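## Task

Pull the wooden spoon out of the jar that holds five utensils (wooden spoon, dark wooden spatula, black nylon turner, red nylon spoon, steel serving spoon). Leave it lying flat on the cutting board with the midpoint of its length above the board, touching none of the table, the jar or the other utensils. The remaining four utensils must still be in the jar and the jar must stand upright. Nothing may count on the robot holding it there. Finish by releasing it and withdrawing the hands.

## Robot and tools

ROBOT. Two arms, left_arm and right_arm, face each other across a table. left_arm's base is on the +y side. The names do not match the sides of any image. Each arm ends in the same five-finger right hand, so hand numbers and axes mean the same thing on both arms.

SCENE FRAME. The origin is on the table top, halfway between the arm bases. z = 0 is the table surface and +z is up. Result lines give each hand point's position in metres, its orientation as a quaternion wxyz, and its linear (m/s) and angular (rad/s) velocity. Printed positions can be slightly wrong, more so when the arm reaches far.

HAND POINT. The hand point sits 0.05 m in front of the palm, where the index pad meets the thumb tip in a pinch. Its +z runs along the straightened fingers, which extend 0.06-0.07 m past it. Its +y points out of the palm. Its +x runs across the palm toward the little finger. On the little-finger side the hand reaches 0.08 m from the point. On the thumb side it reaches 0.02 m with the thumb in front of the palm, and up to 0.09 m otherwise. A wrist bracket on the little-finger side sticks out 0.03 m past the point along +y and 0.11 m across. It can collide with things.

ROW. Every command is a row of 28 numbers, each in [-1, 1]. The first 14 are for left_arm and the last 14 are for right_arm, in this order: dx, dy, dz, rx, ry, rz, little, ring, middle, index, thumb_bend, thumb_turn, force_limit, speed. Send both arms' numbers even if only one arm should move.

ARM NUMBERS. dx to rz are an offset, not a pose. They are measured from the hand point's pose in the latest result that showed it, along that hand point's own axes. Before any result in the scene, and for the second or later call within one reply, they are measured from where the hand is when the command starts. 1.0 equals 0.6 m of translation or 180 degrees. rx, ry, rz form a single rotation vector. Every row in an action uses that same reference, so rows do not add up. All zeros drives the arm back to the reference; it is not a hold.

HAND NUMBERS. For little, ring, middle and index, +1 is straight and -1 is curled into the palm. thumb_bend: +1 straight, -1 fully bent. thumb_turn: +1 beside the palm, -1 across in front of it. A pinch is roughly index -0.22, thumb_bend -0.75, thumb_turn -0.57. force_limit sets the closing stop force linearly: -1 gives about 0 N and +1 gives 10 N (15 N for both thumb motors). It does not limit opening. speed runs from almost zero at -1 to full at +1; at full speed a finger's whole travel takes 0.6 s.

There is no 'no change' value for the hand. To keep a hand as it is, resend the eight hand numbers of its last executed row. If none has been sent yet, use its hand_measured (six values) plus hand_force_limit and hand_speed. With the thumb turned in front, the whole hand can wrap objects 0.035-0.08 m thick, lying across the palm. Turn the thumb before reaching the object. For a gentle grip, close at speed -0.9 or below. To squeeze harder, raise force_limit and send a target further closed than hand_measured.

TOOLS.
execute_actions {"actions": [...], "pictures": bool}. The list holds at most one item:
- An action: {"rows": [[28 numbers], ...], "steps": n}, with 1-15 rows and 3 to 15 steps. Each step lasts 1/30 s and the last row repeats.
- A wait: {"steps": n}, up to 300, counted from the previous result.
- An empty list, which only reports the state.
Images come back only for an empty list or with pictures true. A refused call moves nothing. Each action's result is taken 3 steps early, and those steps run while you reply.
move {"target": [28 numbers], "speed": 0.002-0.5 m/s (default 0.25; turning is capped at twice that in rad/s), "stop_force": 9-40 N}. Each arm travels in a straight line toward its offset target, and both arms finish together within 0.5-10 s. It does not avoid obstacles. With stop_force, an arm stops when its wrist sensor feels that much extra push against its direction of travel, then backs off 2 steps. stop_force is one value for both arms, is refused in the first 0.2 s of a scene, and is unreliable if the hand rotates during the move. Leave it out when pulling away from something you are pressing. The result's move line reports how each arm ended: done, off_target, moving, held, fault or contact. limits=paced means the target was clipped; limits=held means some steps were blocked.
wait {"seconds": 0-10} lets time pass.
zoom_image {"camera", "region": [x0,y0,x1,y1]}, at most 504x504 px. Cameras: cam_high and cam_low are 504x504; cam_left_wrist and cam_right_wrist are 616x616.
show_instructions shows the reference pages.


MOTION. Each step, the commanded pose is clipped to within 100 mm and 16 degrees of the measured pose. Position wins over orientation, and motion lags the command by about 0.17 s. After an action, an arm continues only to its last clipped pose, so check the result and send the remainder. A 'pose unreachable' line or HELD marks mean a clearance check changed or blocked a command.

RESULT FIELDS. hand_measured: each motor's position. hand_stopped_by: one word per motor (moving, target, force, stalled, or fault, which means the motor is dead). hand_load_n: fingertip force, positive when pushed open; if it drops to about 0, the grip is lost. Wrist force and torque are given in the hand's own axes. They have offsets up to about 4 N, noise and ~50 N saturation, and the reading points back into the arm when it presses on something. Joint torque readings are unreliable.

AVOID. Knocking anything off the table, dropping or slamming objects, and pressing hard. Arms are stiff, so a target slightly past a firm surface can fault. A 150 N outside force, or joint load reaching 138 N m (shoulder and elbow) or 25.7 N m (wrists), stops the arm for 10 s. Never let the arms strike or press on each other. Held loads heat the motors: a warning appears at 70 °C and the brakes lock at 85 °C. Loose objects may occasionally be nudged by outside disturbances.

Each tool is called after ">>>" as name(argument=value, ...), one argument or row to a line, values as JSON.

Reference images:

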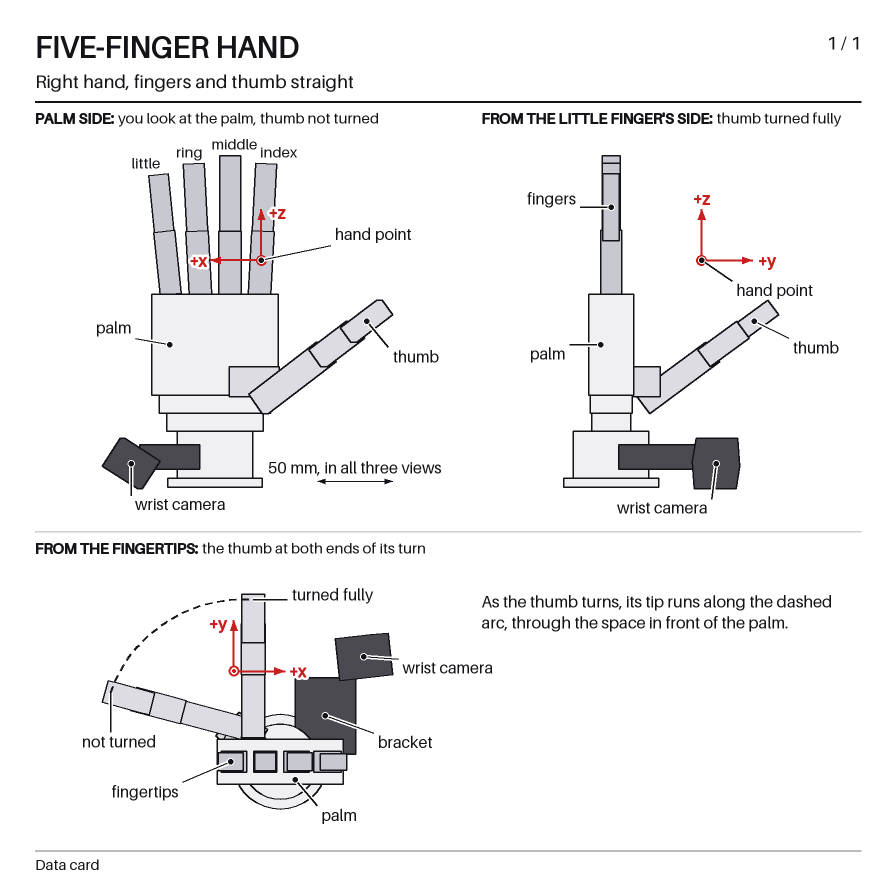

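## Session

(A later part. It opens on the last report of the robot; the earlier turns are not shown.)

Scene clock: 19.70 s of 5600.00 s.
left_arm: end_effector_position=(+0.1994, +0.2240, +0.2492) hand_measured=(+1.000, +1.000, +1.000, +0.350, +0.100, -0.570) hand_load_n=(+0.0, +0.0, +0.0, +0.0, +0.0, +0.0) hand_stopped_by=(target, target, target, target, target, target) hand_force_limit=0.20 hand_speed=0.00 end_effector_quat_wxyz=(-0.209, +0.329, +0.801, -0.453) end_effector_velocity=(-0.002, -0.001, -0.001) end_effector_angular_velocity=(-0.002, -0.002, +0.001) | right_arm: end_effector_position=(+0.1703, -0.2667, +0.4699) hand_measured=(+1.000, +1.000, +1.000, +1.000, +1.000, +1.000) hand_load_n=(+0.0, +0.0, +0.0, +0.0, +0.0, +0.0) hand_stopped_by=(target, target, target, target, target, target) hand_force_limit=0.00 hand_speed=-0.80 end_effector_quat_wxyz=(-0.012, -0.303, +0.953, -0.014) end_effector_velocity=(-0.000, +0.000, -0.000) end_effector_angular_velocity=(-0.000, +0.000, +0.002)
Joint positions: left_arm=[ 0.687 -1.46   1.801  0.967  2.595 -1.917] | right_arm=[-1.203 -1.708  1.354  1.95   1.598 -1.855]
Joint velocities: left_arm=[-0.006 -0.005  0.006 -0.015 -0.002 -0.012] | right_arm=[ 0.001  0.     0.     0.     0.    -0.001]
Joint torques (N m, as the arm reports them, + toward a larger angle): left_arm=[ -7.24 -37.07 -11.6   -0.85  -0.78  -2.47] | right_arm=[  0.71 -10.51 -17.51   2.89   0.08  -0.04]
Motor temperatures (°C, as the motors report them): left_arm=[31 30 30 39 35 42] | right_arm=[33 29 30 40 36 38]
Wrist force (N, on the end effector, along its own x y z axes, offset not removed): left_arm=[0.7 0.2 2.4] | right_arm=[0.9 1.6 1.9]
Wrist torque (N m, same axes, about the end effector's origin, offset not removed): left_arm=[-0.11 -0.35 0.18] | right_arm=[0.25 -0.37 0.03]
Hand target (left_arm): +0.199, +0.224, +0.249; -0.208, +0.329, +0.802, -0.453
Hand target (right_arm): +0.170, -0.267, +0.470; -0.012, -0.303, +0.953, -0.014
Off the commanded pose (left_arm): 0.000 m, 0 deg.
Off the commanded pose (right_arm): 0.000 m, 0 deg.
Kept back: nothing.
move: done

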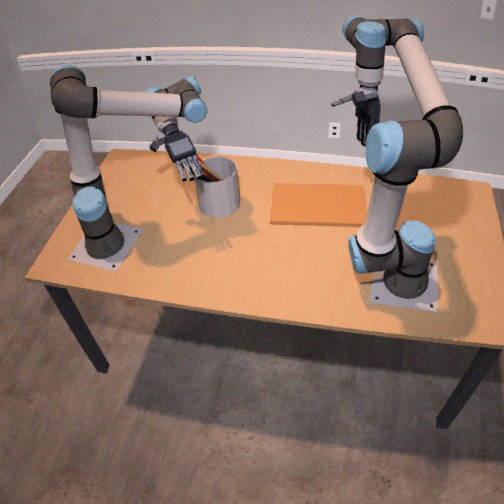

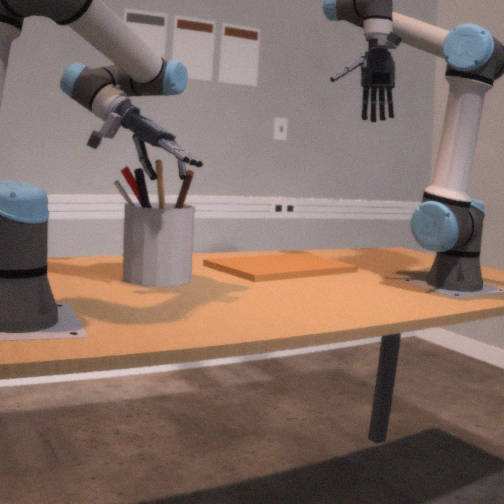

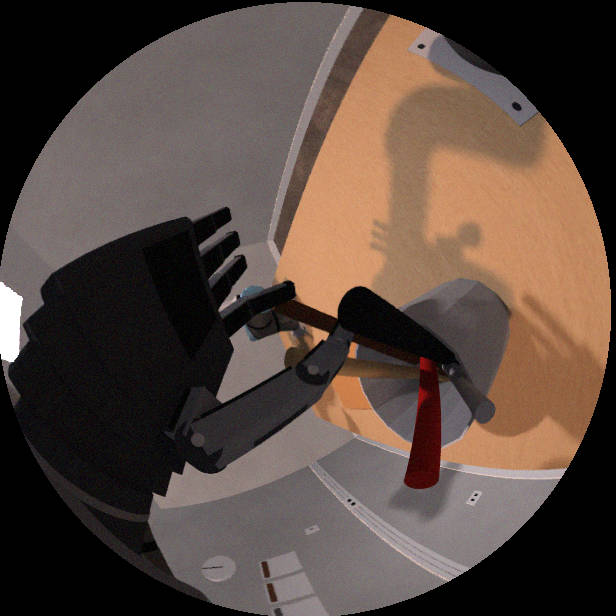

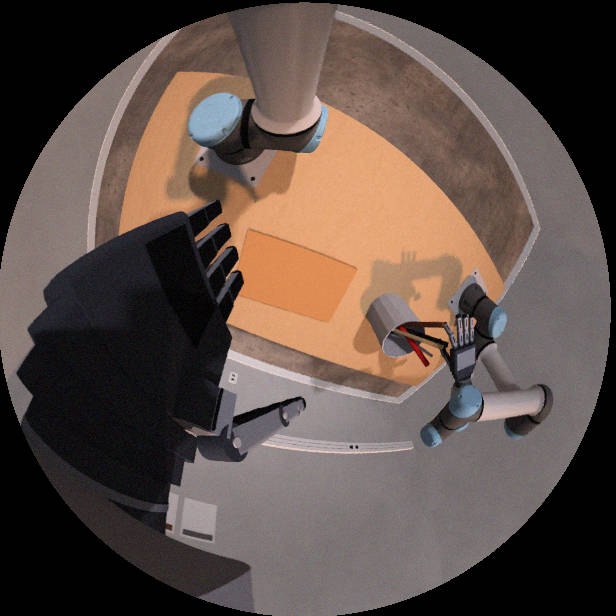

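>>> move(
  target=[0,-0.06,0,0,0,0,1,1,1,0.35,0.1,-0.57,0.2,0,0,0,0,0,0,0,1,1,1,1,1,1,0,-0.8],
  speed=0.05,
)

>>> move(
  target=[-0.05,0,-0.012,0,0,0,1,1,1,0.35,0.1,-0.57,0.2,0,0,0,0,0,0,0,1,1,1,1,1,1,0,-0.8],
  speed=0.05,
)

>>> move(
  target=[0,0.065,0,0,0,0,1,1,1,0.35,0.1,-0.57,0.2,0,0,0,0,0,0,0,1,1,1,1,1,1,0,-0.8],
  speed=0.03,
)

>>> zoom_image(
  camera="cam_left_wrist",
  region=[200, 200, 450, 450],
)

>>> zoom_image(
  camera="cam_low",
  region=[60, 60, 260, 260],
)

Scene clock: 21.10 s of 5600.00 s.
left_arm: end_effector_position=(+0.1874, +0.2108, +0.2800) hand_measured=(+1.000, +1.000, +1.000, +0.350, +0.100, -0.570) hand_load_n=(+0.0, +0.0, +0.0, +0.0, +0.0, +0.0) hand_stopped_by=(target, target, target, target, target, target) hand_force_limit=0.20 hand_speed=0.00 end_effector_quat_wxyz=(-0.209, +0.329, +0.801, -0.454) end_effector_velocity=(-0.002, -0.001, +0.003) end_effector_angular_velocity=(+0.000, +0.001, +0.001) | right_arm: end_effector_position=(+0.1703, -0.2667, +0.4699) hand_measured=(+1.000, +1.000, +1.000, +1.000, +1.000, +1.000) hand_load_n=(+0.0, +0.0, +0.0, +0.0, +0.0, +0.0) hand_stopped_by=(target, target, target, target, target, target) hand_force_limit=0.00 hand_speed=-0.80 end_effector_quat_wxyz=(-0.012, -0.303, +0.953, -0.014) end_effector_velocity=(+0.000, -0.000, -0.000) end_effector_angular_velocity=(-0.001, +0.000, -0.001)
Joint positions: left_arm=[ 0.633 -1.498  1.74   0.983  2.579 -2.015] | right_arm=[-1.203 -1.708  1.354  1.95   1.598 -1.855]
Joint velocities: left_arm=[-0.006 -0.004 -0.006  0.001 -0.002 -0.011] | right_arm=[0.001 0.    0.    0.    0.001 0.002]
Joint torques (N m, as the arm reports them, + toward a larger angle): left_arm=[ -7.56 -36.99 -28.53   4.19  -1.1   -2.49] | right_arm=[  0.39 -10.07 -18.81   2.74   0.12   0.05]
Motor temperatures (°C, as the motors report them): left_arm=[31 30 30 39 35 42] | right_arm=[33 29 30 40 36 38]
Wrist force (N, on the end effector, along its own x y z axes, offset not removed): left_arm=[-0.9 -0.5 1.4] | right_arm=[0.7 2.1 3.2]
Wrist torque (N m, same axes, about the end effector's origin, offset not removed): left_arm=[-0.10 -0.08 0.04] | right_arm=[0.35 -0.34 0.04]
Hand target (left_arm): +0.187, +0.211, +0.280; -0.209, +0.329, +0.801, -0.454
Hand target (right_arm): +0.170, -0.267, +0.470; -0.012, -0.303, +0.953, -0.014
Off the commanded pose (left_arm): 0.000 m, 0 deg.
Off the commanded pose (right_arm): 0.000 m, 0 deg.
Kept back: nothing.
move: done

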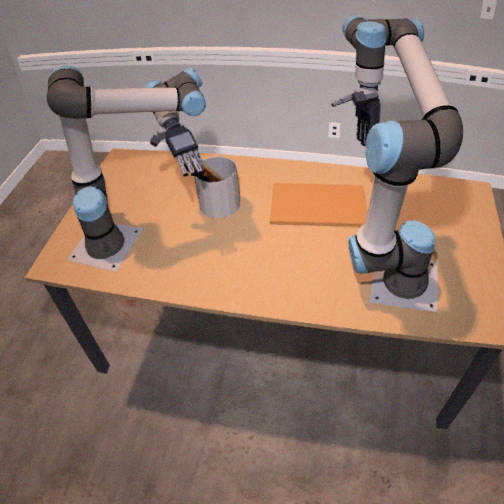

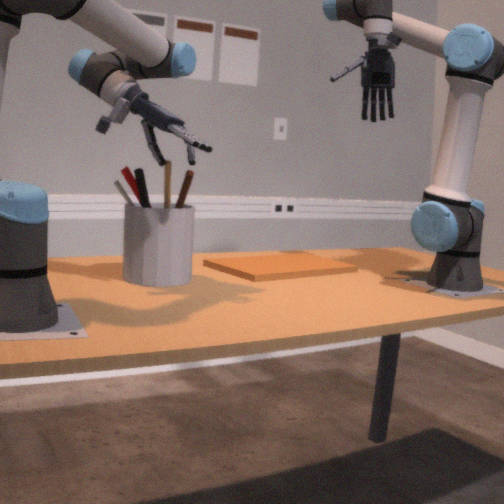

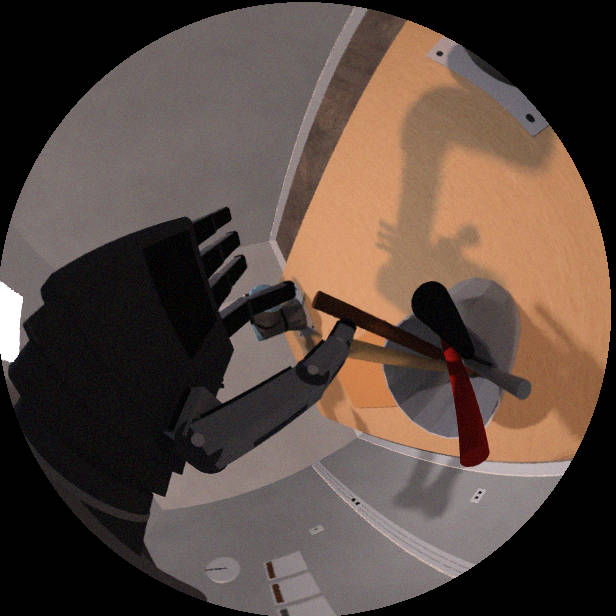

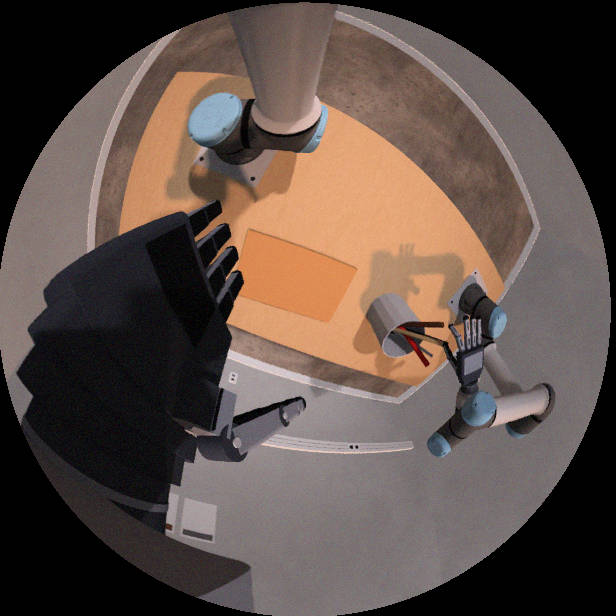

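Scene clock: 22.17 s of 5600.00 s.
left_arm: end_effector_position=(+0.2125, +0.1937, +0.2825) hand_measured=(+1.000, +1.000, +1.000, +0.350, +0.100, -0.570) hand_load_n=(+0.0, +0.0, +0.0, +0.0, +0.0, +0.0) hand_stopped_by=(target, target, target, target, target, target) hand_force_limit=0.20 hand_speed=0.00 end_effector_quat_wxyz=(-0.209, +0.329, +0.801, -0.454) end_effector_velocity=(+0.002, -0.002, +0.000) end_effector_angular_velocity=(+0.001, +0.000, -0.001) | right_arm: end_effector_position=(+0.1703, -0.2667, +0.4699) hand_measured=(+1.000, +1.000, +1.000, +1.000, +1.000, +1.000) hand_load_n=(+0.0, +0.0, +0.0, +0.0, +0.0, +0.0) hand_stopped_by=(target, target, target, target, target, target) hand_force_limit=0.00 hand_speed=-0.80 end_effector_quat_wxyz=(-0.012, -0.303, +0.953, -0.014) end_effector_velocity=(-0.000, -0.000, +0.000) end_effector_angular_velocity=(-0.000, -0.000, +0.001)
Joint positions: left_arm=[ 0.67  -1.417  1.656  1.041  2.591 -1.949] | right_arm=[-1.203 -1.708  1.354  1.95   1.598 -1.855]
Joint velocities: left_arm=[ 0.003  0.009 -0.009  0.008  0.001  0.008] | right_arm=[-0.001 -0.    -0.     0.     0.001 -0.002]
Joint torques (N m, as the arm reports them, + toward a larger angle): left_arm=[  5.37 -12.41 -26.73   4.53   3.74   2.36] | right_arm=[  0.12 -10.88 -18.56   2.88   0.05   0.09]
Motor temperatures (°C, as the motors report them): left_arm=[31 30 30 39 35 42] | right_arm=[33 29 30 40 36 38]
Wrist force (N, on the end effector, along its own x y z axes, offset not removed): left_arm=[0.8 -0.9 1.7] | right_arm=[3.1 1.6 2.4]
Wrist torque (N m, same axes, about the end effector's origin, offset not removed): left_arm=[-0.19 -0.46 0.16] | right_arm=[0.27 -0.78 0.25]
Hand target (left_arm): +0.213, +0.194, +0.283; -0.209, +0.329, +0.801, -0.454
Hand target (right_arm): +0.170, -0.267, +0.470; -0.012, -0.303, +0.953, -0.014
Off the commanded pose (left_arm): 0.000 m, 0 deg.
Off the commanded pose (right_arm): 0.000 m, 0 deg.
Kept back: nothing.
move: done

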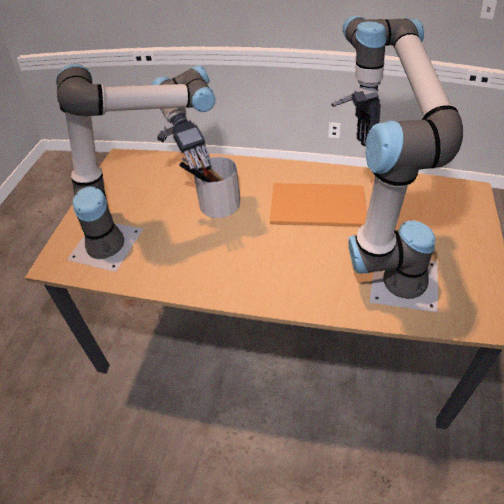

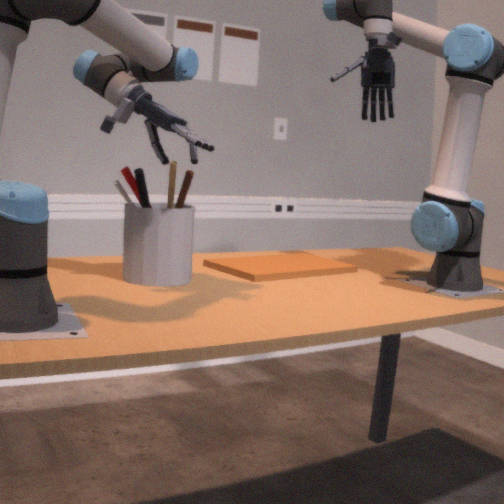

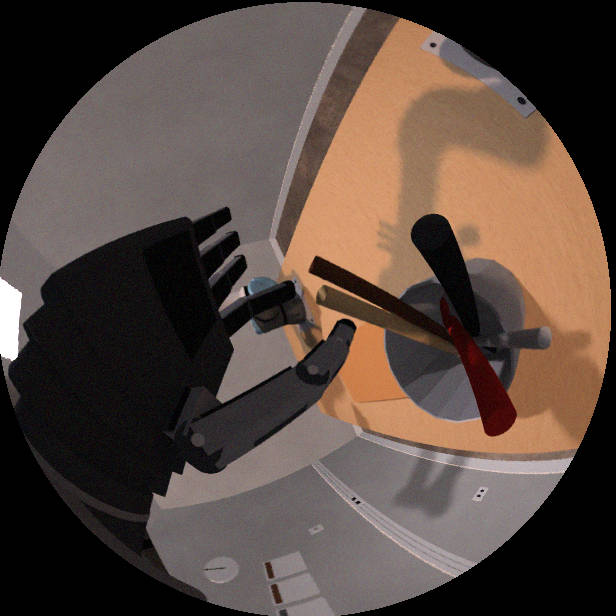

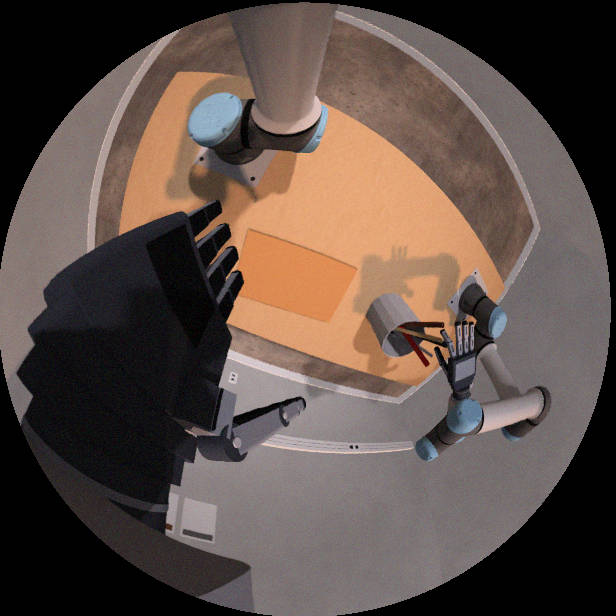

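Scene clock: 23.87 s of 5600.00 s.
left_arm: end_effector_position=(+0.2256, +0.2082, +0.2490) hand_measured=(+1.000, +1.000, +1.000, +0.350, +0.100, -0.570) hand_load_n=(+0.0, +0.0, +0.0, +0.0, +0.0, +0.0) hand_stopped_by=(target, target, target, target, target, target) hand_force_limit=0.20 hand_speed=0.00 end_effector_quat_wxyz=(-0.209, +0.329, +0.801, -0.453) end_effector_velocity=(+0.001, +0.001, -0.002) end_effector_angular_velocity=(-0.001, -0.001, +0.000) | right_arm: end_effector_position=(+0.1703, -0.2667, +0.4699) hand_measured=(+1.000, +1.000, +1.000, +1.000, +1.000, +1.000) hand_load_n=(+0.0, +0.0, +0.0, +0.0, +0.0, +0.0) hand_stopped_by=(target, target, target, target, target, target) hand_force_limit=0.00 hand_speed=-0.80 end_effector_quat_wxyz=(-0.012, -0.303, +0.953, -0.014) end_effector_velocity=(-0.000, +0.000, +0.000) end_effector_angular_velocity=(+0.001, -0.000, +0.001)
Joint positions: left_arm=[ 0.723 -1.378  1.721  1.024  2.604 -1.848] | right_arm=[-1.203 -1.708  1.354  1.95   1.598 -1.855]
Joint velocities: left_arm=[ 0.004  0.003  0.004 -0.001  0.001  0.008] | right_arm=[ 0.001 -0.    -0.     0.    -0.001 -0.001]
Joint torques (N m, as the arm reports them, + toward a larger angle): left_arm=[  4.86 -12.31  -9.62  -0.68   3.14   2.66] | right_arm=[  0.28 -10.42 -18.38   2.81   0.03  -0.08]
Motor temperatures (°C, as the motors report them): left_arm=[31 30 30 39 35 42] | right_arm=[33 29 30 40 36 38]
Wrist force (N, on the end effector, along its own x y z axes, offset not removed): left_arm=[-1.0 -4.0 -1.8] | right_arm=[1.1 0.9 1.3]
Wrist torque (N m, same axes, about the end effector's origin, offset not removed): left_arm=[-0.16 -0.41 0.06] | right_arm=[0.27 -0.41 0.07]
Hand target (left_arm): +0.226, +0.208, +0.249; -0.209, +0.329, +0.801, -0.453
Hand target (right_arm): +0.170, -0.267, +0.470; -0.012, -0.303, +0.953, -0.014
Off the commanded pose (left_arm): 0.000 m, 0 deg.
Off the commanded pose (right_arm): 0.000 m, 0 deg.
Kept back: nothing.
move: done

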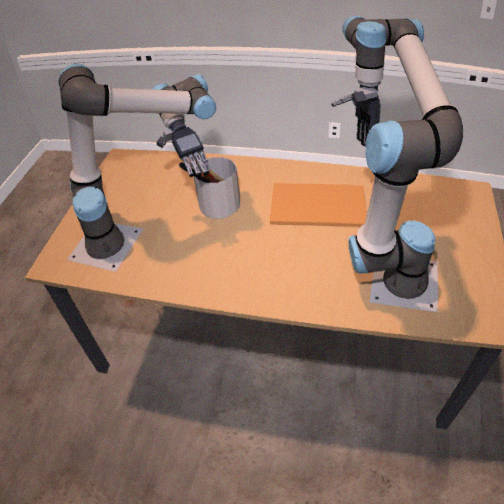

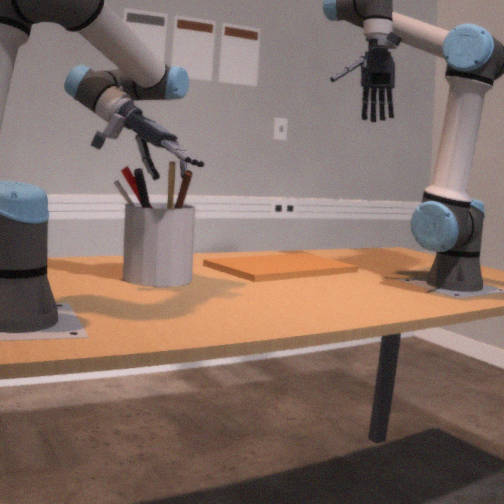

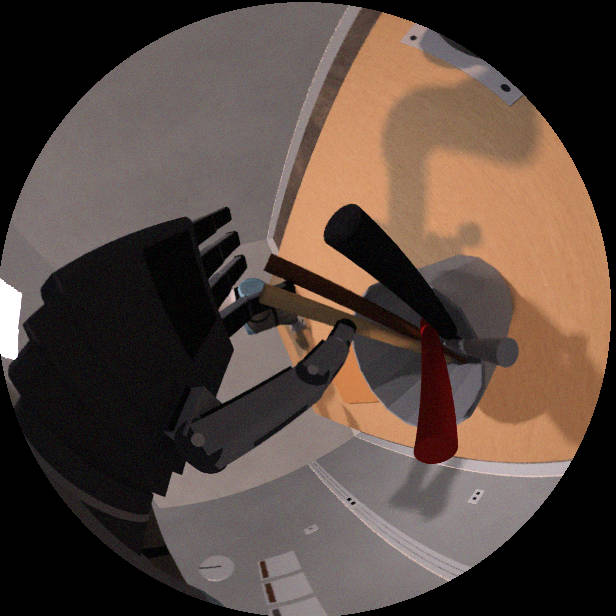

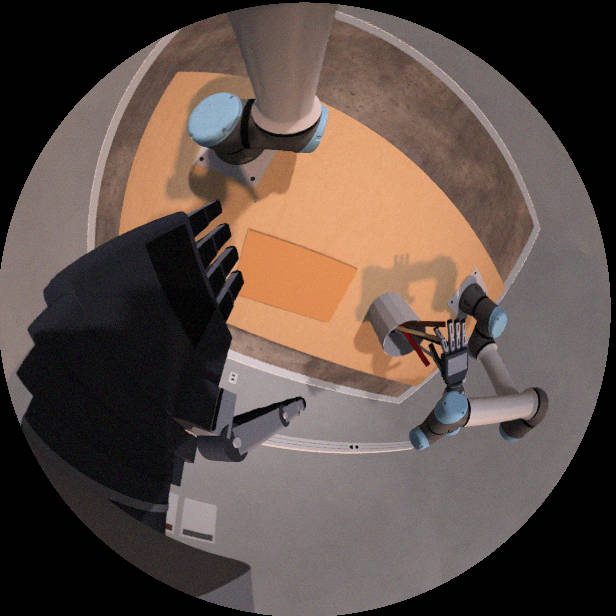

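Region (200, 200, 450, 450) of cam_left_wrist's 616x616 image, scaled by 2.016, with more detail than that image has.

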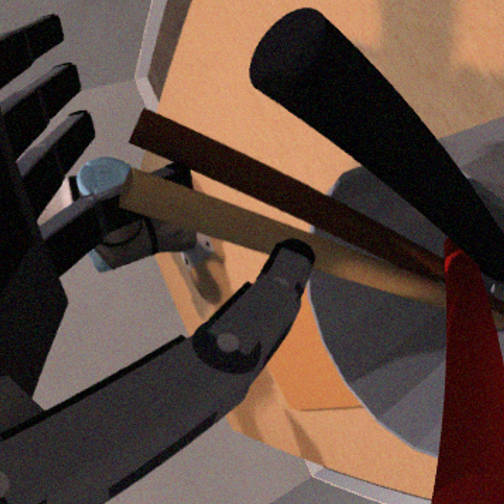

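Region (60, 60, 260, 260) of cam_low's 504x504 image, scaled by 2.520, with more detail than that image has.

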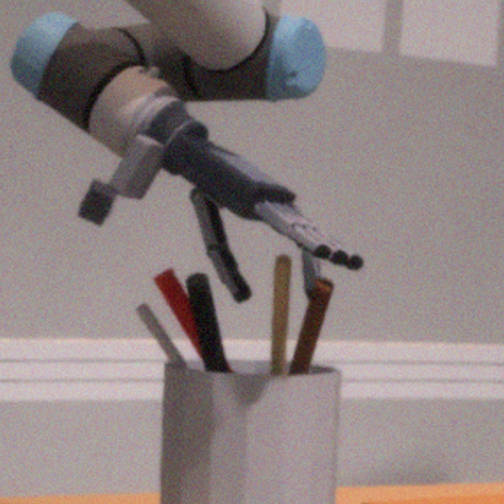

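>>> execute_actions(
  actions=[
    {"rows":[[0,0,0,0,0,0,1,1,1,-0.3,-0.9,-0.57,0.3,-0.6,0,0,0,0,0,0,1,1,1,1,1,1,0,-0.8]],"steps":15},
  ],
)

>>> wait(
  seconds=2.5,
)

>>> zoom_image(
  camera="cam_left_wrist",
  region=[200, 200, 450, 450],
)

>>> zoom_image(
  camera="cam_low",
  region=[60, 60, 260, 260],
)

Scene clock: 24.43 s of 5600.00 s.
left_arm: end_effector_position=(+0.2256, +0.2082, +0.2489) hand_measured=(+1.000, +1.000, +1.000, +0.152, -0.024, -0.570) hand_load_n=(+0.0, +0.0, +0.0, +0.0, +0.0, +0.0) hand_stopped_by=(target, target, target, moving, moving, target) hand_force_limit=0.30 hand_speed=-0.60 end_effector_quat_wxyz=(-0.209, +0.329, +0.801, -0.453) end_effector_velocity=(-0.000, -0.000, +0.002) end_effector_angular_velocity=(-0.003, -0.002, -0.001) | right_arm: end_effector_position=(+0.1703, -0.2667, +0.4699) hand_measured=(+1.000, +1.000, +1.000, +1.000, +1.000, +1.000) hand_load_n=(+0.0, +0.0, +0.0, +0.0, +0.0, +0.0) hand_stopped_by=(target, target, target, target, target, target) hand_force_limit=0.00 hand_speed=-0.80 end_effector_quat_wxyz=(-0.012, -0.303, +0.953, -0.014) end_effector_velocity=(-0.000, -0.000, +0.000) end_effector_angular_velocity=(-0.001, -0.001, +0.001)
Joint positions: left_arm=[ 0.723 -1.378  1.721  1.024  2.604 -1.848] | right_arm=[-1.203 -1.708  1.354  1.95   1.598 -1.855]
Joint velocities: left_arm=[-0.001 -0.004 -0.001  0.    -0.    -0.   ] | right_arm=[ 0.001 -0.001 -0.    -0.     0.001  0.   ]
Joint torques (N m, as the arm reports them, + toward a larger angle): left_arm=[ -7.15 -41.29 -27.47  -0.25   1.11  -2.25] | right_arm=[  0.51 -10.51 -17.59   2.87   0.18   0.17]
Motor temperatures (°C, as the motors report them): left_arm=[31 30 30 39 35 42] | right_arm=[33 29 30 40 36 38]
Wrist force (N, on the end effector, along its own x y z axes, offset not removed): left_arm=[0.9 -1.0 1.7] | right_arm=[1.1 2.8 3.0]
Wrist torque (N m, same axes, about the end effector's origin, offset not removed): left_arm=[-0.19 -0.40 0.12] | right_arm=[0.39 -0.44 0.12]
Steps of this call (steps 1 to 5: nothing new was sent; steps 6 to 17: the first 12 steps of this action). Readings (end_effector_position | what the end effector reports):
6: left_arm (+0.2256, +0.2083, +0.2488) | right_arm (+0.1703, -0.2667, +0.4699) | left_arm hand_measured=(+1.000, +1.000, +1.000, +0.350, +0.100, -0.570) hand_load_n=(+0.0, +0.0, +0.0, +0.0, +0.0, +0.0) hand_stopped_by=(target, target, target, moving, moving, target) hand_force_limit=0.30 hand_speed=-0.60 | right_arm hand_measured=(+1.000, +1.000, +1.000, +1.000, +1.000, +1.000) hand_load_n=(+0.0, +0.0, +0.0, +0.0, +0.0, +0.0) hand_stopped_by=(target, target, target, target, target, target) hand_force_limit=0.00 hand_speed=-0.80
7: left_arm (+0.2256, +0.2083, +0.2488) | right_arm (+0.1703, -0.2667, +0.4699) | left_arm hand_measured=(+1.000, +1.000, +1.000, +0.350, +0.100, -0.570) hand_load_n=(+0.0, +0.0, +0.0, +0.0, +0.0, +0.0) hand_stopped_by=(target, target, target, moving, moving, target) hand_force_limit=0.30 hand_speed=-0.60 | right_arm hand_measured=(+1.000, +1.000, +1.000, +1.000, +1.000, +1.000) hand_load_n=(+0.0, +0.0, +0.0, +0.0, +0.0, +0.0) hand_stopped_by=(target, target, target, target, target, target) hand_force_limit=0.00 hand_speed=-0.80
9: left_arm (+0.2256, +0.2083, +0.2488) | right_arm (+0.1703, -0.2667, +0.4699) | left_arm hand_measured=(+1.000, +1.000, +1.000, +0.330, +0.088, -0.570) hand_load_n=(+0.0, +0.0, +0.0, +0.0, +0.0, +0.0) hand_stopped_by=(target, target, target, moving, moving, target) hand_force_limit=0.30 hand_speed=-0.60 | right_arm hand_measured=(+1.000, +1.000, +1.000, +1.000, +1.000, +1.000) hand_load_n=(+0.0, +0.0, +0.0, +0.0, +0.0, +0.0) hand_stopped_by=(target, target, target, target, target, target) hand_force_limit=0.00 hand_speed=-0.80
13: left_arm (+0.2256, +0.2082, +0.2488) | right_arm (+0.1703, -0.2667, +0.4699) | left_arm hand_measured=(+1.000, +1.000, +1.000, +0.240, +0.032, -0.570) hand_load_n=(+0.0, +0.0, +0.0, +0.0, +0.0, +0.0) hand_stopped_by=(target, target, target, moving, moving, target) hand_force_limit=0.30 hand_speed=-0.60 | right_arm hand_measured=(+1.000, +1.000, +1.000, +1.000, +1.000, +1.000) hand_load_n=(+0.0, +0.0, +0.0, +0.0, +0.0, +0.0) hand_stopped_by=(target, target, target, target, target, target) hand_force_limit=0.00 hand_speed=-0.80
17: the state above

Scene clock: 27.03 s of 5600.00 s.
left_arm: end_effector_position=(+0.2256, +0.2082, +0.2490) hand_measured=(+1.000, +1.000, +1.000, -0.156, -0.264, -0.570) hand_load_n=(+0.0, +0.0, +0.0, +8.5, +9.0, +1.0) hand_stopped_by=(target, target, target, force, force, target) hand_force_limit=0.30 hand_speed=-0.60 end_effector_quat_wxyz=(-0.208, +0.329, +0.801, -0.453) end_effector_velocity=(-0.000, +0.000, +0.000) end_effector_angular_velocity=(+0.000, +0.001, -0.000) | right_arm: end_effector_position=(+0.1703, -0.2667, +0.4699) hand_measured=(+1.000, +1.000, +1.000, +1.000, +1.000, +1.000) hand_load_n=(+0.0, +0.0, +0.0, +0.0, +0.0, +0.0) hand_stopped_by=(target, target, target, target, target, target) hand_force_limit=0.00 hand_speed=-0.80 end_effector_quat_wxyz=(-0.012, -0.303, +0.953, -0.014) end_effector_velocity=(-0.000, +0.000, +0.000) end_effector_angular_velocity=(+0.001, +0.000, +0.000)
Joint positions: left_arm=[ 0.723 -1.378  1.721  1.024  2.604 -1.848] | right_arm=[-1.203 -1.708  1.354  1.95   1.598 -1.855]
Joint velocities: left_arm=[0.    0.    0.    0.001 0.001 0.   ] | right_arm=[-0.     0.    -0.    -0.    -0.001 -0.001]
Joint torques (N m, as the arm reports them, + toward a larger angle): left_arm=[ -6.87 -40.31 -27.24   1.7    0.91  -2.23] | right_arm=[  0.55 -10.75 -18.76   2.85   0.1    0.18]
Motor temperatures (°C, as the motors report them): left_arm=[31 30 30 39 35 42] | right_arm=[33 29 30 40 36 38]
Wrist force (N, on the end effector, along its own x y z axes, offset not removed): left_arm=[0.2 -1.0 1.8] | right_arm=[0.5 0.9 1.3]
Wrist torque (N m, same axes, about the end effector's origin, offset not removed): left_arm=[-0.22 -0.37 0.15] | right_arm=[0.29 -0.35 -0.01]
Hand target (left_arm): +0.226, +0.208, +0.249; -0.209, +0.329, +0.801, -0.453
Hand target (right_arm): +0.170, -0.267, +0.470; -0.012, -0.303, +0.953, -0.014
Off the commanded pose (left_arm): 0.000 m, 0 deg.
Off the commanded pose (right_arm): 0.000 m, 0 deg.
Kept back: nothing.
Steps of this call (steps 1 to 3: the last 3 steps of your previous action; steps 4 to 78: nothing new was sent). Readings (end_effector_position | what the end effector reports):
1: left_arm (+0.2256, +0.2082, +0.2489) | right_arm (+0.1703, -0.2667, +0.4699) | left_arm hand_measured=(+1.000, +1.000, +1.000, +0.130, -0.038, -0.570) hand_load_n=(+0.0, +0.0, +0.0, +0.0, +0.0, +0.0) hand_stopped_by=(target, target, target, moving, moving, target) hand_force_limit=0.30 hand_speed=-0.60 | right_arm hand_measured=(+1.000, +1.000, +1.000, +1.000, +1.000, +1.000) hand_load_n=(+0.0, +0.0, +0.0, +0.0, +0.0, +0.0) hand_stopped_by=(target, target, target, target, target, target) hand_force_limit=0.00 hand_speed=-0.80
2: left_arm (+0.2256, +0.2082, +0.2489) | right_arm (+0.1703, -0.2667, +0.4699) | left_arm hand_measured=(+1.000, +1.000, +1.000, +0.108, -0.054, -0.570) hand_load_n=(+0.0, +0.0, +0.0, +0.0, +0.0, +0.0) hand_stopped_by=(target, target, target, moving, moving, target) hand_force_limit=0.30 hand_speed=-0.60 | right_arm hand_measured=(+1.000, +1.000, +1.000, +1.000, +1.000, +1.000) hand_load_n=(+0.0, +0.0, +0.0, +0.0, +0.0, +0.0) hand_stopped_by=(target, target, target, target, target, target) hand_force_limit=0.00 hand_speed=-0.80
4: left_arm (+0.2256, +0.2082, +0.2490) | right_arm (+0.1703, -0.2667, +0.4699) | left_arm hand_measured=(+1.000, +1.000, +1.000, +0.064, -0.082, -0.570) hand_load_n=(+0.0, +0.0, +0.0, +0.0, +0.0, +0.0) hand_stopped_by=(target, target, target, moving, moving, target) hand_force_limit=0.30 hand_speed=-0.60 | right_arm hand_measured=(+1.000, +1.000, +1.000, +1.000, +1.000, +1.000) hand_load_n=(+0.0, +0.0, +0.0, +0.0, +0.0, +0.0) hand_stopped_by=(target, target, target, target, target, target) hand_force_limit=0.00 hand_speed=-0.80
8: left_arm (+0.2255, +0.2082, +0.2490) | right_arm (+0.1703, -0.2667, +0.4699) | left_arm hand_measured=(+1.000, +1.000, +1.000, -0.026, -0.138, -0.570) hand_load_n=(+0.0, +0.0, +0.0, +0.0, +0.0, +0.0) hand_stopped_by=(target, target, target, moving, moving, target) hand_force_limit=0.30 hand_speed=-0.60 | right_arm hand_measured=(+1.000, +1.000, +1.000, +1.000, +1.000, +1.000) hand_load_n=(+0.0, +0.0, +0.0, +0.0, +0.0, +0.0) hand_stopped_by=(target, target, target, target, target, target) hand_force_limit=0.00 hand_speed=-0.80
78: the state above

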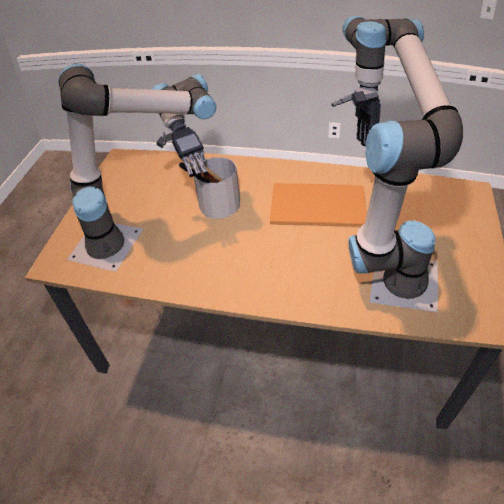

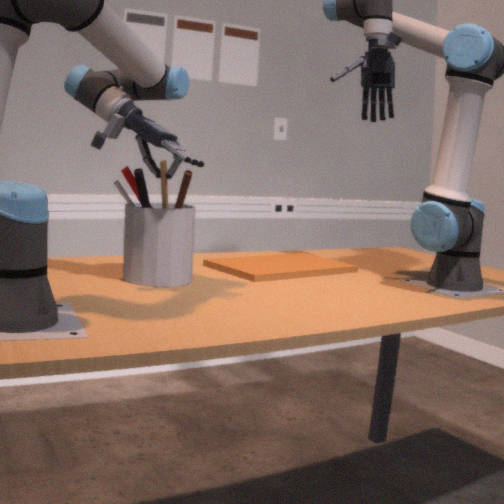

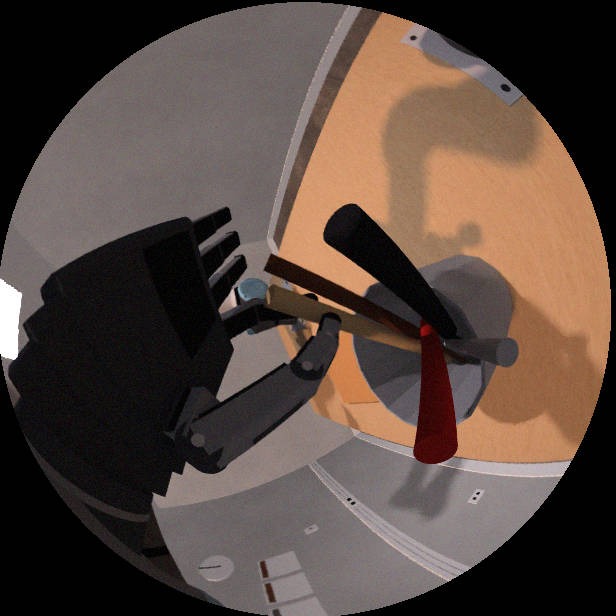

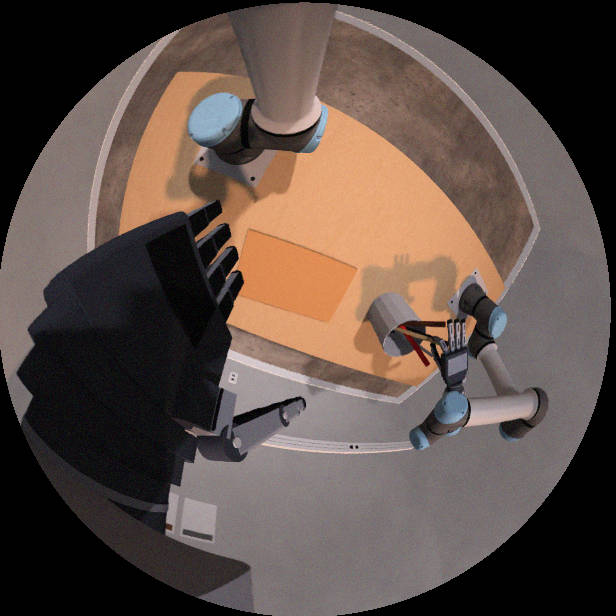

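Region (200, 200, 450, 450) of cam_left_wrist's 616x616 image, scaled by 2.016, with more detail than that image has.

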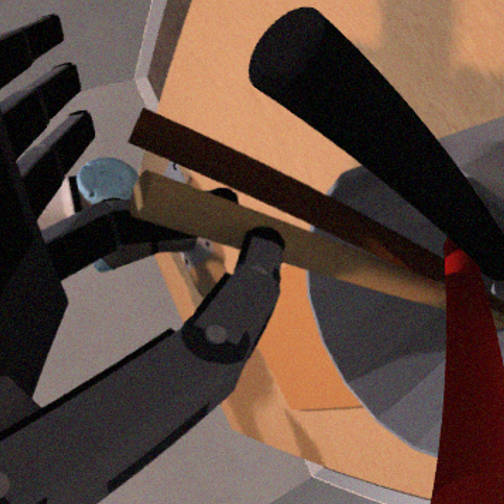

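Region (60, 60, 260, 260) of cam_low's 504x504 image, scaled by 2.520, with more detail than that image has.

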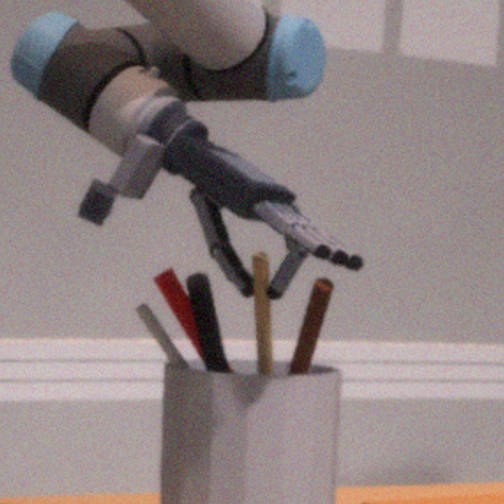

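>>> move(
  target=[0,-0.29,-0.167,0,0,0,1,1,1,-0.3,-0.9,-0.57,0.3,-0.6,0,0,0,0,0,0,1,1,1,1,1,1,0,-0.8],
  speed=0.06,
)

Scene clock: 30.87 s of 5600.00 s.
left_arm: end_effector_position=(+0.2292, +0.2038, +0.4080) hand_measured=(+1.000, +1.000, +1.000, -0.156, -0.262, -0.570) hand_load_n=(+0.0, +0.0, +0.0, +8.0, +8.5, +0.5) hand_stopped_by=(target, target, target, force, force, target) hand_force_limit=0.30 hand_speed=-0.60 end_effector_quat_wxyz=(-0.208, +0.329, +0.801, -0.454) end_effector_velocity=(-0.000, +0.000, -0.000) end_effector_angular_velocity=(+0.000, -0.001, +0.000) | right_arm: end_effector_position=(+0.1703, -0.2667, +0.4699) hand_measured=(+1.000, +1.000, +1.000, +1.000, +1.000, +1.000) hand_load_n=(+0.0, +0.0, +0.0, +0.0, +0.0, +0.0) hand_stopped_by=(target, target, target, target, target, target) hand_force_limit=0.00 hand_speed=-0.80 end_effector_quat_wxyz=(-0.012, -0.303, +0.953, -0.014) end_effector_velocity=(-0.000, +0.000, +0.000) end_effector_angular_velocity=(+0.001, -0.000, +0.001)
Joint positions: left_arm=[ 0.724 -1.418  1.356  1.428  2.604 -1.848] | right_arm=[-1.203 -1.708  1.354  1.95   1.598 -1.855]
Joint velocities: left_arm=[-0.    -0.001  0.001 -0.001 -0.001 -0.   ] | right_arm=[ 0.001 -0.    -0.    -0.    -0.001 -0.001]
Joint torques (N m, as the arm reports them, + toward a larger angle): left_arm=[  0.   -32.3  -13.19  -0.76   0.76   2.37] | right_arm=[  0.2  -10.09 -18.61   2.75   0.13   0.24]
Motor temperatures (°C, as the motors report them): left_arm=[31 30 30 39 35 42] | right_arm=[33 29 30 40 36 38]
Wrist force (N, on the end effector, along its own x y z axes, offset not removed): left_arm=[-0.8 -1.2 0.8] | right_arm=[2.1 1.1 0.0]
Wrist torque (N m, same axes, about the end effector's origin, offset not removed): left_arm=[-0.27 -0.19 -0.07] | right_arm=[0.33 -0.46 0.12]
Hand target (left_arm): +0.229, +0.204, +0.408; -0.208, +0.329, +0.801, -0.454
Hand target (right_arm): +0.170, -0.267, +0.470; -0.012, -0.303, +0.953, -0.014
Off the commanded pose (left_arm): 0.042 m, 0 deg.
Off the commanded pose (right_arm): 0.000 m, 0 deg.
Kept back: nothing.
move: held (left_arm); limits=held; held on 22 of 108 steps (left_arm), including the last (left_arm)
pose unreachable (left arm): on one or more control steps of this call this arm could not follow its commanded pose, so it was not sent that pose on those steps. On the call's last step it was still not sent that pose. It may still have moved: this result reports where it is.
cause: the commanded pose would bring two parts of the arm too close to each other (joints 4 (wrist 1) to 6 (wrist 3) lie between them).

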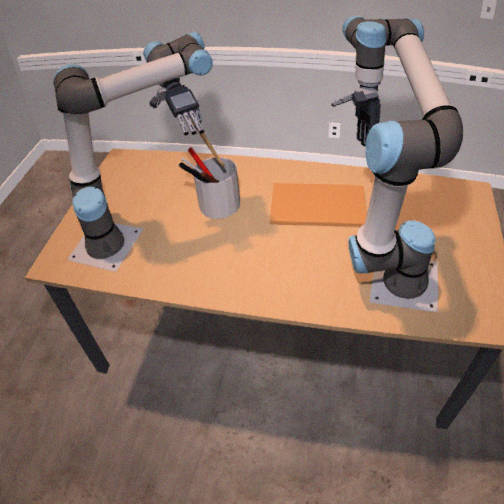

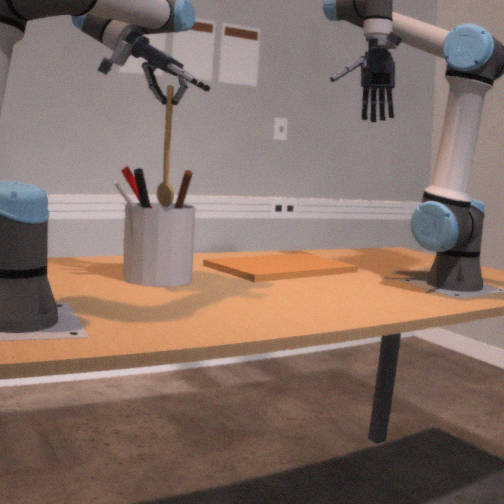

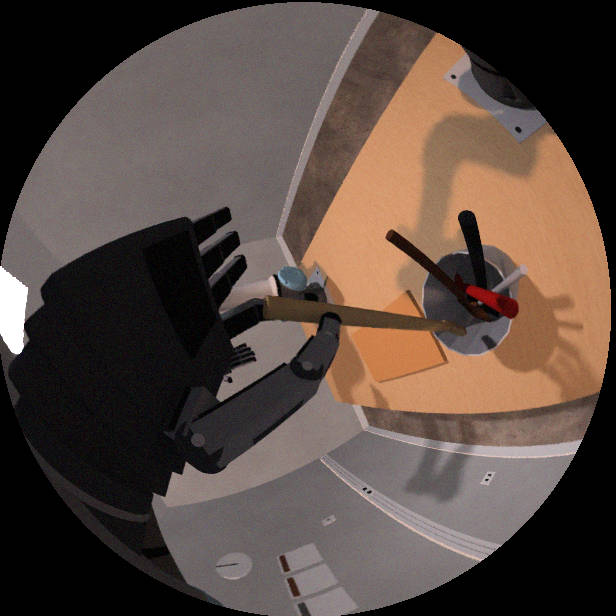

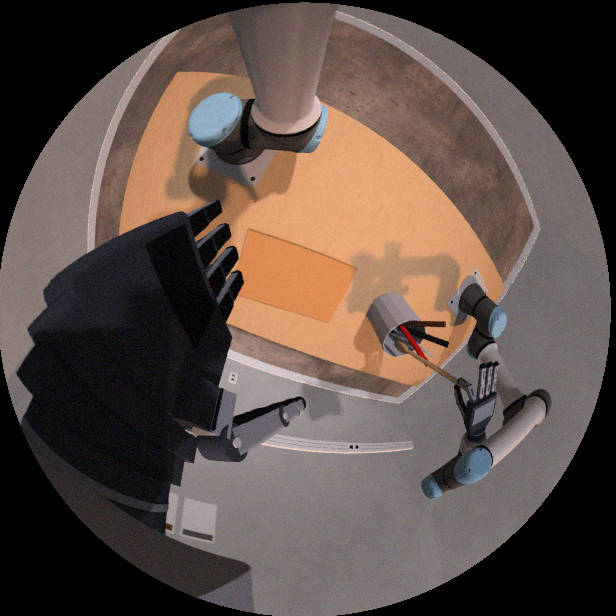

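>>> move(
  target=[0,-0.1,-0.058,-0.11,0,0,1,1,1,-0.3,-0.9,-0.57,0.3,-0.6,0,0,0,0,0,0,1,1,1,1,1,1,0,-0.8],
  speed=0.04,
)

Scene clock: 35.73 s of 5600.00 s.
left_arm: end_effector_position=(+0.2311, +0.2021, +0.4770) hand_measured=(+1.000, +1.000, +1.000, -0.156, -0.262, -0.570) hand_load_n=(+0.0, +0.0, +0.0, +7.5, +9.0, +0.5) hand_stopped_by=(target, target, target, force, force, target) hand_force_limit=0.30 hand_speed=-0.60 end_effector_quat_wxyz=(-0.149, +0.360, +0.867, -0.310) end_effector_velocity=(-0.000, -0.001, +0.002) end_effector_angular_velocity=(+0.011, -0.009, -0.003) | right_arm: end_effector_position=(+0.1703, -0.2667, +0.4699) hand_measured=(+1.000, +1.000, +1.000, +1.000, +1.000, +1.000) hand_load_n=(+0.0, +0.0, +0.0, +0.0, +0.0, +0.0) hand_stopped_by=(target, target, target, target, target, target) hand_force_limit=0.00 hand_speed=-0.80 end_effector_quat_wxyz=(-0.012, -0.303, +0.953, -0.014) end_effector_velocity=(+0.000, -0.000, -0.000) end_effector_angular_velocity=(-0.001, -0.000, +0.000)
Joint positions: left_arm=[ 0.535 -1.357  0.955  1.736  2.239 -1.996] | right_arm=[-1.203 -1.708  1.354  1.95   1.598 -1.855]
Joint velocities: left_arm=[-0.01   0.008 -0.02   0.015 -0.014 -0.005] | right_arm=[ 0.     0.    -0.     0.     0.001  0.   ]
Joint torques (N m, as the arm reports them, + toward a larger angle): left_arm=[ -7.24 -14.18 -27.66   4.21  -1.03  -2.24] | right_arm=[  0.89  -9.89 -17.9    3.08   0.14   0.13]
Motor temperatures (°C, as the motors report them): left_arm=[31 30 30 39 35 42] | right_arm=[33 29 30 40 36 38]
Wrist force (N, on the end effector, along its own x y z axes, offset not removed): left_arm=[0.0 0.2 0.7] | right_arm=[0.5 2.5 3.4]
Wrist torque (N m, same axes, about the end effector's origin, offset not removed): left_arm=[0.05 -0.21 0.07] | right_arm=[0.32 -0.27 0.11]
Hand target (left_arm): +0.231, +0.202, +0.477; -0.149, +0.360, +0.867, -0.309
Hand target (right_arm): +0.170, -0.267, +0.470; -0.012, -0.303, +0.953, -0.014
Off the commanded pose (left_arm): 0.000 m, 0 deg.
Off the commanded pose (right_arm): 0.000 m, 0 deg.
Kept back: nothing.
move: done

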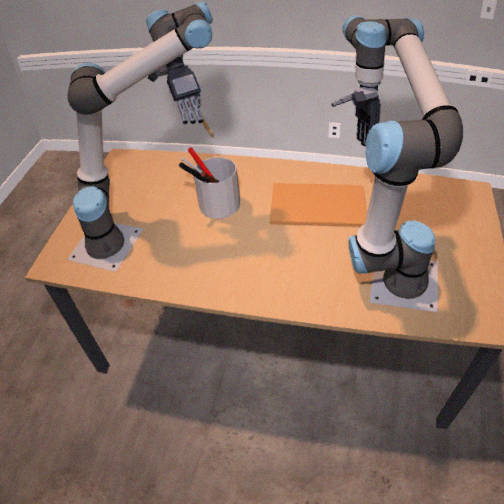

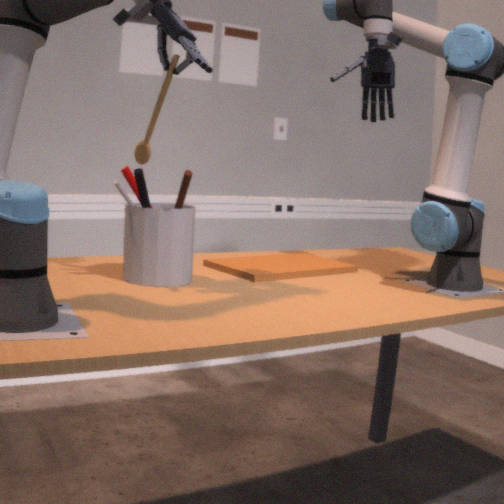

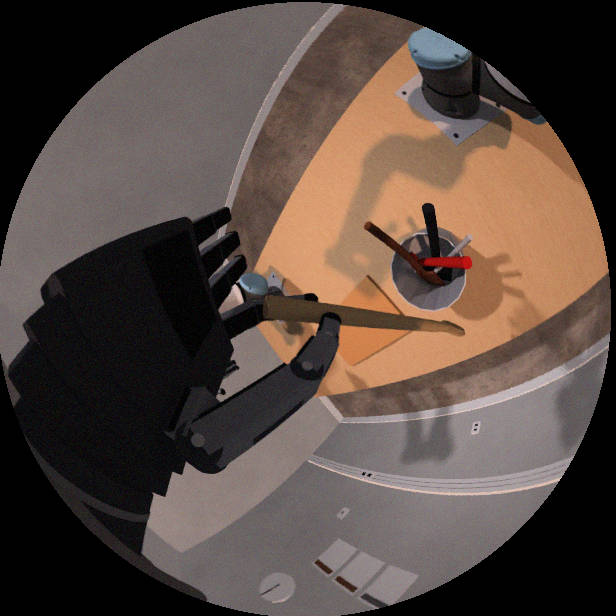

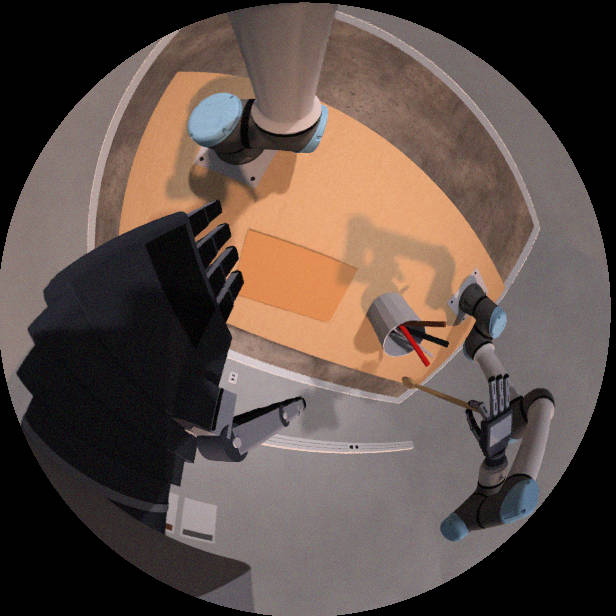

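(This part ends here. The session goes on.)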